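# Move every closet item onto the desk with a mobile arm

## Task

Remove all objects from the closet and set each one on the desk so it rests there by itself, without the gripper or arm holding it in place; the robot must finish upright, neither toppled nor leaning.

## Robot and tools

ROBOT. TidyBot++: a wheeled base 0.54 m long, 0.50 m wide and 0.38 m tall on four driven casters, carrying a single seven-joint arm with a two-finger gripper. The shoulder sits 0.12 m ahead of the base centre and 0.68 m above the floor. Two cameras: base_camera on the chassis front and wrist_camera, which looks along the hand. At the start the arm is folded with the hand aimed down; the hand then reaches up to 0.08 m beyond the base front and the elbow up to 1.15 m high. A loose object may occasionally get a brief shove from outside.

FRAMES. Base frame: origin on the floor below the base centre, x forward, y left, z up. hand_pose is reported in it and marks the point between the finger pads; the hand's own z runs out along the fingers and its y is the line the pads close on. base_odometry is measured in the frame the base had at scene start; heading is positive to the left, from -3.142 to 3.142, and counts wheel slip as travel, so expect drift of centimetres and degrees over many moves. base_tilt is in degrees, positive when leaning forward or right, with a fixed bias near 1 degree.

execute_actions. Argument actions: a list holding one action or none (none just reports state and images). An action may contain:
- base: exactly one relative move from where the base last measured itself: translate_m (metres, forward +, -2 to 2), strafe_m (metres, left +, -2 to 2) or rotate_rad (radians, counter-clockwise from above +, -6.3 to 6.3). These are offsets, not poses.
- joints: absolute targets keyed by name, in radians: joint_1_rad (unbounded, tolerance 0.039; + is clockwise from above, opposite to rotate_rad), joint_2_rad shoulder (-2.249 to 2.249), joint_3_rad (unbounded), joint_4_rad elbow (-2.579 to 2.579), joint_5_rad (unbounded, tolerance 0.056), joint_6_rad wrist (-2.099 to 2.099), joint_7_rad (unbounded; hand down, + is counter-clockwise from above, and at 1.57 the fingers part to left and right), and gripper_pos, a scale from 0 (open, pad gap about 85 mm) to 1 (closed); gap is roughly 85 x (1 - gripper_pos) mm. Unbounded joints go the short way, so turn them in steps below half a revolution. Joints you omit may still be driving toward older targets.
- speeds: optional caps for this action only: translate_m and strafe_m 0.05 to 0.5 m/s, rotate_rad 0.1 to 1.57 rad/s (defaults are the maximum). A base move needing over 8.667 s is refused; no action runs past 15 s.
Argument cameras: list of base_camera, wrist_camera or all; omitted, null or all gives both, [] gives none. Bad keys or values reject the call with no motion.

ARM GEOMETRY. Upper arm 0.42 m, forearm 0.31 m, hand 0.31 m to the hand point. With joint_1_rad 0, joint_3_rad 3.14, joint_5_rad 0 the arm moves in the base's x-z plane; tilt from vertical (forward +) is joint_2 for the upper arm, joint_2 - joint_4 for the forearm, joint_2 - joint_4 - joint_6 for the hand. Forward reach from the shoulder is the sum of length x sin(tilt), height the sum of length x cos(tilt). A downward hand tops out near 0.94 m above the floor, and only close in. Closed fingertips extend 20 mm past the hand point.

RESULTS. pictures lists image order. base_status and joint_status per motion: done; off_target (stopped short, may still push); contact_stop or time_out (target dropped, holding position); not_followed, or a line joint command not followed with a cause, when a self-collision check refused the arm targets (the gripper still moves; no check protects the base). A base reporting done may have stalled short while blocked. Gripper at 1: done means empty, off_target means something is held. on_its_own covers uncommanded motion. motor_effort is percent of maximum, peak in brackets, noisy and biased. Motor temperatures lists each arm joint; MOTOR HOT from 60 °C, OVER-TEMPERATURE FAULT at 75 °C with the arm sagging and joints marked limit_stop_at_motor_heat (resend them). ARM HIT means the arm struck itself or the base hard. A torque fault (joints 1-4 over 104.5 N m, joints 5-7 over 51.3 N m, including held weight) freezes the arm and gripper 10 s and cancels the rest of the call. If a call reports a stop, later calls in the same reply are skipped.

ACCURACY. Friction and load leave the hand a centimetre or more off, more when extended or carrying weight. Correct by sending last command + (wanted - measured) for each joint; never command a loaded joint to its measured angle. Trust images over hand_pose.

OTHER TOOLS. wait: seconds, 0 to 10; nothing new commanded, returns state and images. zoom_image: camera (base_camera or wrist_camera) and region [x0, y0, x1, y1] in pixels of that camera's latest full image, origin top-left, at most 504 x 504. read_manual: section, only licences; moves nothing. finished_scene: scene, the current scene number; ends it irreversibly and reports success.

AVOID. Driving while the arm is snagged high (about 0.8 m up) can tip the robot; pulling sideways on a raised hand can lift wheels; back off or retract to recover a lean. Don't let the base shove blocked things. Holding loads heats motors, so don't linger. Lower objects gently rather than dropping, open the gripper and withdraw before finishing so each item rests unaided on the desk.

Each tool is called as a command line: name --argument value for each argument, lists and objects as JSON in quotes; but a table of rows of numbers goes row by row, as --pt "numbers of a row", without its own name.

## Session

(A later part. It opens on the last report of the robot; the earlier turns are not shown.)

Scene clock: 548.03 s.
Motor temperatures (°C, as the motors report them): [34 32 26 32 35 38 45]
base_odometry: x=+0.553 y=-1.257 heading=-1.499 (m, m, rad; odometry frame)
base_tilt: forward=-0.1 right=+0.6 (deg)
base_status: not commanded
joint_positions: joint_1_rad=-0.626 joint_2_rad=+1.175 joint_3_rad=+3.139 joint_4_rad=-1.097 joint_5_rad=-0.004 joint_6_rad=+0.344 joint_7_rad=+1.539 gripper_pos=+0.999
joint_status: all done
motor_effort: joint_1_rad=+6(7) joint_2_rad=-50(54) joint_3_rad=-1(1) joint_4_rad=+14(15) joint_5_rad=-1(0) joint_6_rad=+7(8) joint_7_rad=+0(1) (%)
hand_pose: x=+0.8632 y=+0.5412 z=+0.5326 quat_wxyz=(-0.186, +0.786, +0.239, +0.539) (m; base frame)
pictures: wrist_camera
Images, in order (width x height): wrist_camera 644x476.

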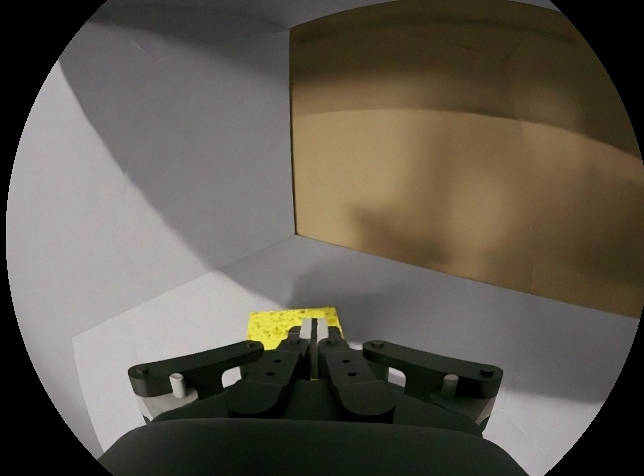

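J2 rubs the door; lower with wrist instead.

execute_actions --actions '[{"joints":{"gripper_pos":0,"joint_1_rad":-0.65}}]' --cameras '[]'

execute_actions --actions '[{"joints":{"joint_2_rad":1.18,"joint_6_rad":0.17}}]' --cameras '["wrist_camera"]'

Scene clock: 555.07 s.
Motor temperatures (°C, as the motors report them): [34 32 26 32 35 38 45]
base_odometry: x=+0.553 y=-1.257 heading=-1.499 (m, m, rad; odometry frame)
base_tilt: forward=+0.0 right=+0.7 (deg)
base_status: not commanded
joint_positions: joint_1_rad=-0.640 joint_2_rad=+1.183 joint_3_rad=+3.139 joint_4_rad=-1.096 joint_5_rad=-0.004 joint_6_rad=+0.344 joint_7_rad=+1.539 gripper_pos=+0.000
joint_status: all done
motor_effort: joint_1_rad=+0(5) joint_2_rad=-52(53) joint_3_rad=-1(1) joint_4_rad=+13(14) joint_5_rad=-1(1) joint_6_rad=+6(7) joint_7_rad=+0(1) (%)
hand_pose: x=+0.8548 y=+0.5511 z=+0.5259 quat_wxyz=(-0.189, +0.786, +0.245, +0.535) (m; base frame)
pictures: none
No camera images: the call's "cameras" was empty. Leave "cameras" out to get every camera's image.

Scene clock: 555.83 s.
Motor temperatures (°C, as the motors report them): [34 32 26 32 35 38 45]
base_odometry: x=+0.553 y=-1.257 heading=-1.499 (m, m, rad; odometry frame)
base_tilt: forward=+0.0 right=+0.6 (deg)
base_status: not commanded
joint_positions: joint_1_rad=-0.640 joint_2_rad=+1.180 joint_3_rad=+3.139 joint_4_rad=-1.097 joint_5_rad=-0.004 joint_6_rad=+0.204 joint_7_rad=+1.539 gripper_pos=+0.000
joint_status: all done
motor_effort: joint_1_rad=+0(1) joint_2_rad=-54(56) joint_3_rad=+0(2) joint_4_rad=+15(16) joint_5_rad=-1(1) joint_6_rad=+8(8) joint_7_rad=+1(0) (%)
hand_pose: x=+0.8400 y=+0.5404 z=+0.4884 quat_wxyz=(-0.170, +0.822, +0.256, +0.480) (m; base frame)
pictures: wrist_camera
Images, in order (width x height): wrist_camera 644x476.

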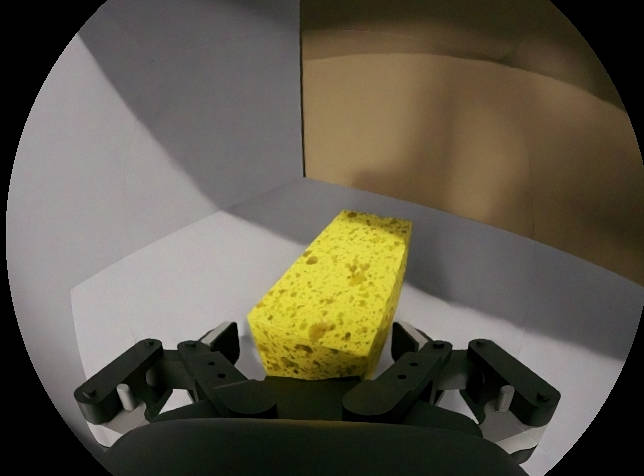

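execute_actions --actions '[{"joints":{"gripper_pos":1}}]' --cameras '["wrist_camera"]'

Scene clock: 559.63 s.
Motor temperatures (°C, as the motors report them): [34 33 26 32 35 38 45]
base_odometry: x=+0.553 y=-1.257 heading=-1.499 (m, m, rad; odometry frame)
base_tilt: forward=-0.1 right=+0.6 (deg)
base_status: not commanded
joint_positions: joint_1_rad=-0.640 joint_2_rad=+1.178 joint_3_rad=+3.139 joint_4_rad=-1.097 joint_5_rad=-0.004 joint_6_rad=+0.204 joint_7_rad=+1.539 gripper_pos=+0.570
joint_status: gripper_pos off_target (ended at +0.570, target +1.000)
motor_effort: joint_1_rad=+1(3) joint_2_rad=-55(56) joint_3_rad=+0(2) joint_4_rad=+15(15) joint_5_rad=-1(1) joint_6_rad=+8(8) joint_7_rad=+0(0) (%)
hand_pose: x=+0.8402 y=+0.5407 z=+0.4898 quat_wxyz=(-0.170, +0.821, +0.256, +0.481) (m; base frame)
pictures: wrist_camera
Images, in order (width x height): wrist_camera 644x476.

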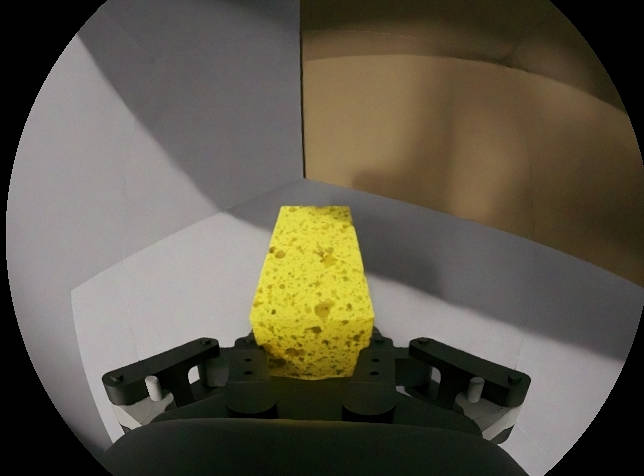

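execute_actions --actions '[{"joints":{"joint_2_rad":1.1}}]' --cameras '[]'

execute_actions --actions '[{"base":{"translate_m":-0.8}}]' --cameras '[]'

execute_actions --actions '[{"base":{"rotate_rad":3.134},"joints":{"joint_1_rad":0.25,"joint_2_rad":0.3,"joint_4_rad":-0.95,"joint_6_rad":-0.75}}]' --cameras '[]'

execute_actions --actions '[{"base":{"strafe_m":0.67}}]' --cameras '[]'

execute_actions --actions '[{"base":{"translate_m":1.45}}]'

Scene clock: 571.50 s.
Motor temperatures (°C, as the motors report them): [34 33 26 32 35 38 45]
base_odometry: x=+0.553 y=-1.257 heading=-1.499 (m, m, rad; odometry frame)
base_tilt: forward=-0.1 right=+0.7 (deg)
base_status: not commanded
joint_positions: joint_1_rad=-0.640 joint_2_rad=+1.112 joint_3_rad=+3.139 joint_4_rad=-1.097 joint_5_rad=-0.004 joint_6_rad=+0.204 joint_7_rad=+1.539 gripper_pos=+0.570
joint_status: all done
motor_effort: joint_1_rad=-1(0) joint_2_rad=-55(57) joint_3_rad=+0(0) joint_4_rad=+16(17) joint_5_rad=-1(1) joint_6_rad=+8(8) joint_7_rad=+0(0) (%)
hand_pose: x=+0.8488 y=+0.5472 z=+0.5501 quat_wxyz=(-0.179, +0.805, +0.251, +0.507) (m; base frame)
pictures: none
No camera images: the call's "cameras" was empty. Leave "cameras" out to get every camera's image.

Scene clock: 574.47 s.
Motor temperatures (°C, as the motors report them): [34 33 26 32 35 38 45]
base_odometry: x=+0.495 y=-0.458 heading=-1.499 (m, m, rad; odometry frame)
base_tilt: forward=-0.1 right=+0.7 (deg)
base_status: done
joint_positions: joint_1_rad=-0.643 joint_2_rad=+1.112 joint_3_rad=+3.139 joint_4_rad=-1.097 joint_5_rad=-0.004 joint_6_rad=+0.204 joint_7_rad=+1.539 gripper_pos=+0.570
joint_status: not commanded
motor_effort: joint_1_rad=+0(4) joint_2_rad=-54(57) joint_3_rad=+0(2) joint_4_rad=+16(17) joint_5_rad=-1(1) joint_6_rad=+8(8) joint_7_rad=+0(1) (%)
hand_pose: x=+0.8471 y=+0.5494 z=+0.5501 quat_wxyz=(-0.180, +0.804, +0.252, +0.507) (m; base frame)
pictures: none
No camera images: the call's "cameras" was empty. Leave "cameras" out to get every camera's image.

Scene clock: 577.97 s.
Motor temperatures (°C, as the motors report them): [34 33 26 32 35 38 45]
base_odometry: x=+0.495 y=-0.459 heading=+1.635 (m, m, rad; odometry frame)
base_tilt: forward=-0.1 right=+0.6 (deg)
base_status: done
joint_positions: joint_1_rad=+0.240 joint_2_rad=+0.327 joint_3_rad=+3.136 joint_4_rad=-0.971 joint_5_rad=-0.004 joint_6_rad=-0.707 joint_7_rad=+1.539 gripper_pos=+0.570
joint_status: all done
motor_effort: joint_1_rad=+0(4) joint_2_rad=-36(58) joint_3_rad=+0(2) joint_4_rad=+19(19) joint_5_rad=-1(0) joint_6_rad=+8(9) joint_7_rad=+0(1) (%)
hand_pose: x=+0.8199 y=-0.1657 z=+1.0341 quat_wxyz=(+0.052, +0.835, -0.113, +0.536) (m; base frame)
pictures: none
No camera images: the call's "cameras" was empty. Leave "cameras" out to get every camera's image.

Scene clock: 580.67 s.
Motor temperatures (°C, as the motors report them): [34 33 26 32 35 38 45]
base_odometry: x=-0.173 y=-0.503 heading=+1.636 (m, m, rad; odometry frame)
base_tilt: forward=-0.1 right=+0.7 (deg)
base_status: done
joint_positions: joint_1_rad=+0.245 joint_2_rad=+0.326 joint_3_rad=+3.136 joint_4_rad=-0.971 joint_5_rad=-0.004 joint_6_rad=-0.709 joint_7_rad=+1.539 gripper_pos=+0.570
joint_status: not commanded
motor_effort: joint_1_rad=+2(4) joint_2_rad=-35(36) joint_3_rad=+0(1) joint_4_rad=+19(19) joint_5_rad=-1(2) joint_6_rad=+8(8) joint_7_rad=+0(1) (%)
hand_pose: x=+0.8183 y=-0.1695 z=+1.0349 quat_wxyz=(+0.053, +0.835, -0.115, +0.536) (m; base frame)
pictures: none
No camera images: the call's "cameras" was empty. Leave "cameras" out to get every camera's image.

Scene clock: 584.93 s.
Motor temperatures (°C, as the motors report them): [34 33 26 32 35 38 45]
base_odometry: x=-0.268 y=+0.944 heading=+1.636 (m, m, rad; odometry frame)
base_tilt: forward=-0.1 right=+0.7 (deg)
base_status: done
joint_positions: joint_1_rad=+0.245 joint_2_rad=+0.314 joint_3_rad=+3.136 joint_4_rad=-0.969 joint_5_rad=-0.004 joint_6_rad=-0.712 joint_7_rad=+1.539 gripper_pos=+0.570
joint_status: not commanded
motor_effort: joint_1_rad=+1(1) joint_2_rad=-35(39) joint_3_rad=+0(0) joint_4_rad=+19(20) joint_5_rad=-1(1) joint_6_rad=+8(9) joint_7_rad=+0(0) (%)
hand_pose: x=+0.8140 y=-0.1684 z=+1.0431 quat_wxyz=(+0.054, +0.832, -0.115, +0.540) (m; base frame)
pictures: base_camera, wrist_camera
Images, in order (width x height): base_camera 644x364, wrist_camera 644x476.

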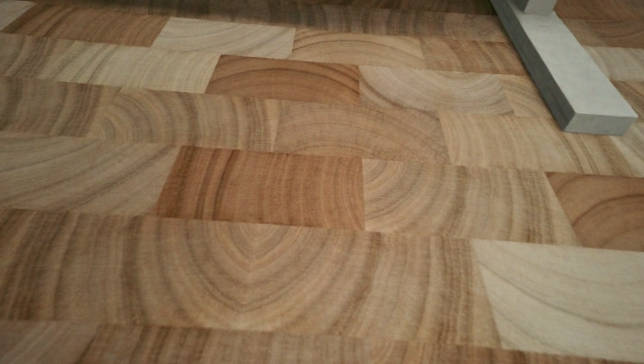

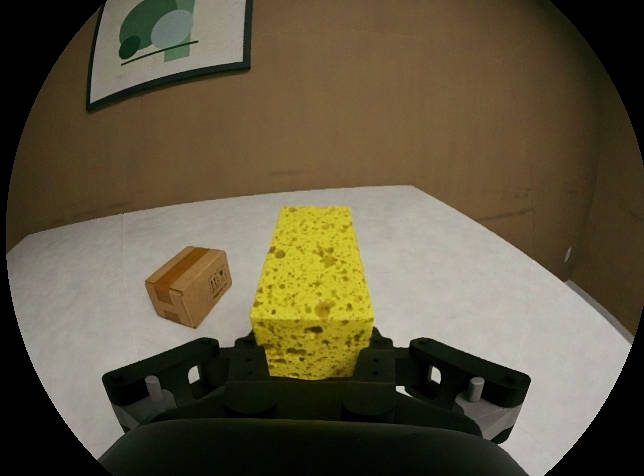

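Tape is hidden behind the sponge; swing further right.

execute_actions --actions '[{"base":{"translate_m":0.06},"joints":{"joint_1_rad":0.5}}]' --cameras '[]'

execute_actions --actions '[{"joints":{"joint_4_rad":-1.07}}]' --cameras '["wrist_camera"]'

Scene clock: 589.63 s.
Motor temperatures (°C, as the motors report them): [34 33 26 32 35 38 45]
base_odometry: x=-0.272 y=+1.004 heading=+1.636 (m, m, rad; odometry frame)
base_tilt: forward=+0.0 right=+0.7 (deg)
base_status: done
joint_positions: joint_1_rad=+0.497 joint_2_rad=+0.312 joint_3_rad=+3.137 joint_4_rad=-0.968 joint_5_rad=-0.004 joint_6_rad=-0.712 joint_7_rad=+1.539 gripper_pos=+0.570
joint_status: all done
motor_effort: joint_1_rad=+1(4) joint_2_rad=-35(40) joint_3_rad=+0(2) joint_4_rad=+19(20) joint_5_rad=-1(2) joint_6_rad=+8(8) joint_7_rad=+0(1) (%)
hand_pose: x=+0.7490 y=-0.3367 z=+1.0448 quat_wxyz=(+0.122, +0.811, -0.219, +0.530) (m; base frame)
pictures: none
No camera images: the call's "cameras" was empty. Leave "cameras" out to get every camera's image.

Scene clock: 590.60 s.
Motor temperatures (°C, as the motors report them): [34 33 26 32 35 38 45]
base_odometry: x=-0.272 y=+1.004 heading=+1.636 (m, m, rad; odometry frame)
base_tilt: forward=-0.1 right=+0.7 (deg)
base_status: not commanded
joint_positions: joint_1_rad=+0.497 joint_2_rad=+0.312 joint_3_rad=+3.137 joint_4_rad=-1.059 joint_5_rad=-0.004 joint_6_rad=-0.712 joint_7_rad=+1.539 gripper_pos=+0.570
joint_status: all done
motor_effort: joint_1_rad=+1(0) joint_2_rad=-35(37) joint_3_rad=+0(0) joint_4_rad=+19(18) joint_5_rad=-1(1) joint_6_rad=+8(8) joint_7_rad=+0(0) (%)
hand_pose: x=+0.7439 y=-0.3338 z=+0.9921 quat_wxyz=(+0.113, +0.833, -0.225, +0.492) (m; base frame)
pictures: wrist_camera
Images, in order (width x height): wrist_camera 644x476.

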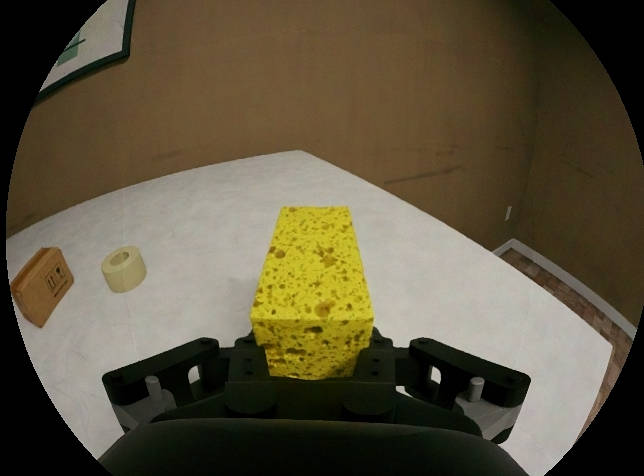

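execute_actions --actions '[{"joints":{"gripper_pos":0}}]' --cameras '[]'

execute_actions --actions '[{"joints":{"joint_4_rad":-0.85}}]' --cameras '["wrist_camera"]'

Scene clock: 595.13 s.
Motor temperatures (°C, as the motors report them): [34 33 26 32 35 38 45]
base_odometry: x=-0.272 y=+1.004 heading=+1.636 (m, m, rad; odometry frame)
base_tilt: forward=-0.1 right=+0.7 (deg)
base_status: not commanded
joint_positions: joint_1_rad=+0.497 joint_2_rad=+0.312 joint_3_rad=+3.137 joint_4_rad=-1.059 joint_5_rad=-0.004 joint_6_rad=-0.712 joint_7_rad=+1.539 gripper_pos=+0.000
joint_status: all done
motor_effort: joint_1_rad=+0(0) joint_2_rad=-35(35) joint_3_rad=+0(0) joint_4_rad=+19(19) joint_5_rad=-1(1) joint_6_rad=+8(8) joint_7_rad=+0(1) (%)
hand_pose: x=+0.7439 y=-0.3338 z=+0.9921 quat_wxyz=(+0.113, +0.833, -0.225, +0.492) (m; base frame)
pictures: none
No camera images: the call's "cameras" was empty. Leave "cameras" out to get every camera's image.

Scene clock: 596.37 s.
Motor temperatures (°C, as the motors report them): [34 33 26 32 35 38 45]
base_odometry: x=-0.272 y=+1.004 heading=+1.636 (m, m, rad; odometry frame)
base_tilt: forward=-0.1 right=+0.6 (deg)
base_status: not commanded
joint_positions: joint_1_rad=+0.497 joint_2_rad=+0.309 joint_3_rad=+3.137 joint_4_rad=-0.864 joint_5_rad=-0.004 joint_6_rad=-0.712 joint_7_rad=+1.539 gripper_pos=+0.000
joint_status: all done
motor_effort: joint_1_rad=+1(0) joint_2_rad=-34(37) joint_3_rad=+1(0) joint_4_rad=+18(20) joint_5_rad=-1(1) joint_6_rad=+8(8) joint_7_rad=+1(0) (%)
hand_pose: x=+0.7483 y=-0.3364 z=+1.1085 quat_wxyz=(+0.132, +0.781, -0.211, +0.573) (m; base frame)
pictures: wrist_camera
Images, in order (width x height): wrist_camera 644x476.

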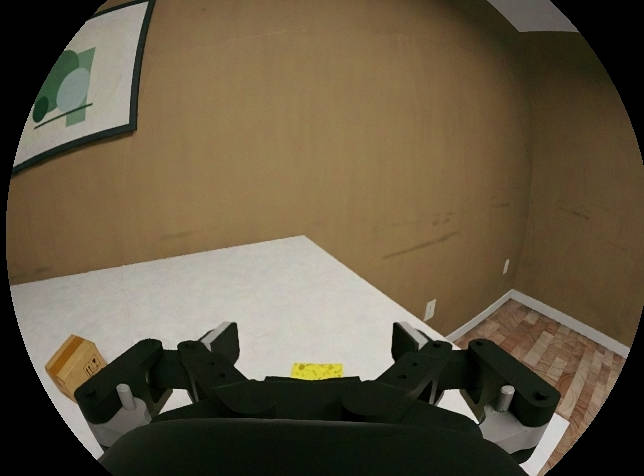

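execute_actions --actions '[{"base":{"translate_m":-1.2}}]' --cameras '[]'

execute_actions --actions '[{"base":{"rotate_rad":-2.6},"joints":{"joint_1_rad":0,"joint_2_rad":0.2,"joint_4_rad":-0.5,"joint_6_rad":-1.0}}]' --cameras '["wrist_camera"]'

Scene clock: 613.27 s.
Motor temperatures (°C, as the motors report them): [34 33 26 32 35 38 45]
base_odometry: x=-0.192 y=-0.193 heading=+1.637 (m, m, rad; odometry frame)
base_tilt: forward=-0.1 right=+0.7 (deg)
base_status: done
joint_positions: joint_1_rad=+0.499 joint_2_rad=+0.306 joint_3_rad=+3.137 joint_4_rad=-0.864 joint_5_rad=-0.004 joint_6_rad=-0.713 joint_7_rad=+1.539 gripper_pos=+0.000
joint_status: not commanded
motor_effort: joint_1_rad=+0(5) joint_2_rad=-33(39) joint_3_rad=+0(3) joint_4_rad=+18(19) joint_5_rad=-1(2) joint_6_rad=+8(9) joint_7_rad=+0(0) (%)
hand_pose: x=+0.7467 y=-0.3368 z=+1.1102 quat_wxyz=(+0.133, +0.780, -0.211, +0.574) (m; base frame)
pictures: none
No camera images: the call's "cameras" was empty. Leave "cameras" out to get every camera's image.

Scene clock: 616.40 s.
Motor temperatures (°C, as the motors report them): [34 33 26 32 35 38 45]
base_odometry: x=-0.192 y=-0.193 heading=-0.963 (m, m, rad; odometry frame)
base_tilt: forward=-0.1 right=+0.7 (deg)
base_status: done
joint_positions: joint_1_rad=+0.014 joint_2_rad=+0.226 joint_3_rad=+3.137 joint_4_rad=-0.522 joint_5_rad=-0.004 joint_6_rad=-0.956 joint_7_rad=+1.539 gripper_pos=+0.000
joint_status: all done
motor_effort: joint_1_rad=+0(5) joint_2_rad=-28(35) joint_3_rad=+1(3) joint_4_rad=+15(19) joint_5_rad=-1(0) joint_6_rad=+8(9) joint_7_rad=+0(1) (%)
hand_pose: x=+0.7357 y=-0.0040 z=+1.2808 quat_wxyz=(-0.010, +0.753, -0.015, +0.658) (m; base frame)
pictures: wrist_camera
Images, in order (width x height): wrist_camera 644x476.

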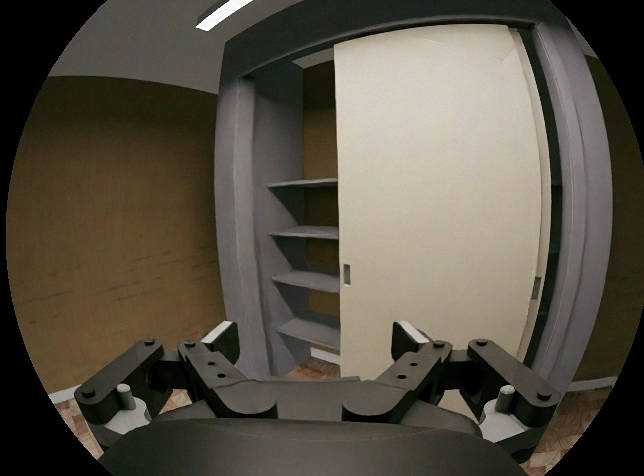

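execute_actions --actions '[{"base":{"strafe_m":1.2},"joints":{"joint_1_rad":0.5}}]' --cameras '["wrist_camera"]'

Scene clock: 623.17 s.
Motor temperatures (°C, as the motors report them): [34 33 26 32 35 38 45]
base_odometry: x=+0.794 y=+0.491 heading=-0.963 (m, m, rad; odometry frame)
base_tilt: forward=-0.1 right=+0.7 (deg)
base_status: done
joint_positions: joint_1_rad=+0.485 joint_2_rad=+0.219 joint_3_rad=+3.137 joint_4_rad=-0.520 joint_5_rad=-0.004 joint_6_rad=-0.958 joint_7_rad=+1.539 gripper_pos=+0.000
joint_status: all done
motor_effort: joint_1_rad=+0(3) joint_2_rad=-27(29) joint_3_rad=+1(1) joint_4_rad=+15(15) joint_5_rad=-1(2) joint_6_rad=+9(9) joint_7_rad=+0(0) (%)
hand_pose: x=+0.6624 y=-0.2816 z=+1.2856 quat_wxyz=(+0.145, +0.726, -0.190, +0.645) (m; base frame)
pictures: wrist_camera
Images, in order (width x height): wrist_camera 644x476.

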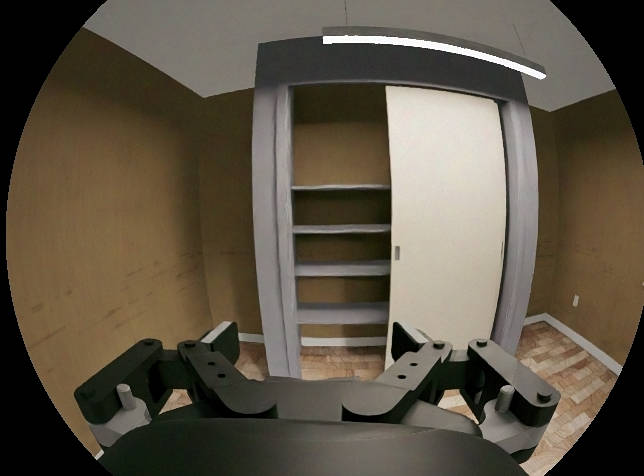

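Empty.

finished_scene --scene 2

The scene is finished: the task was done.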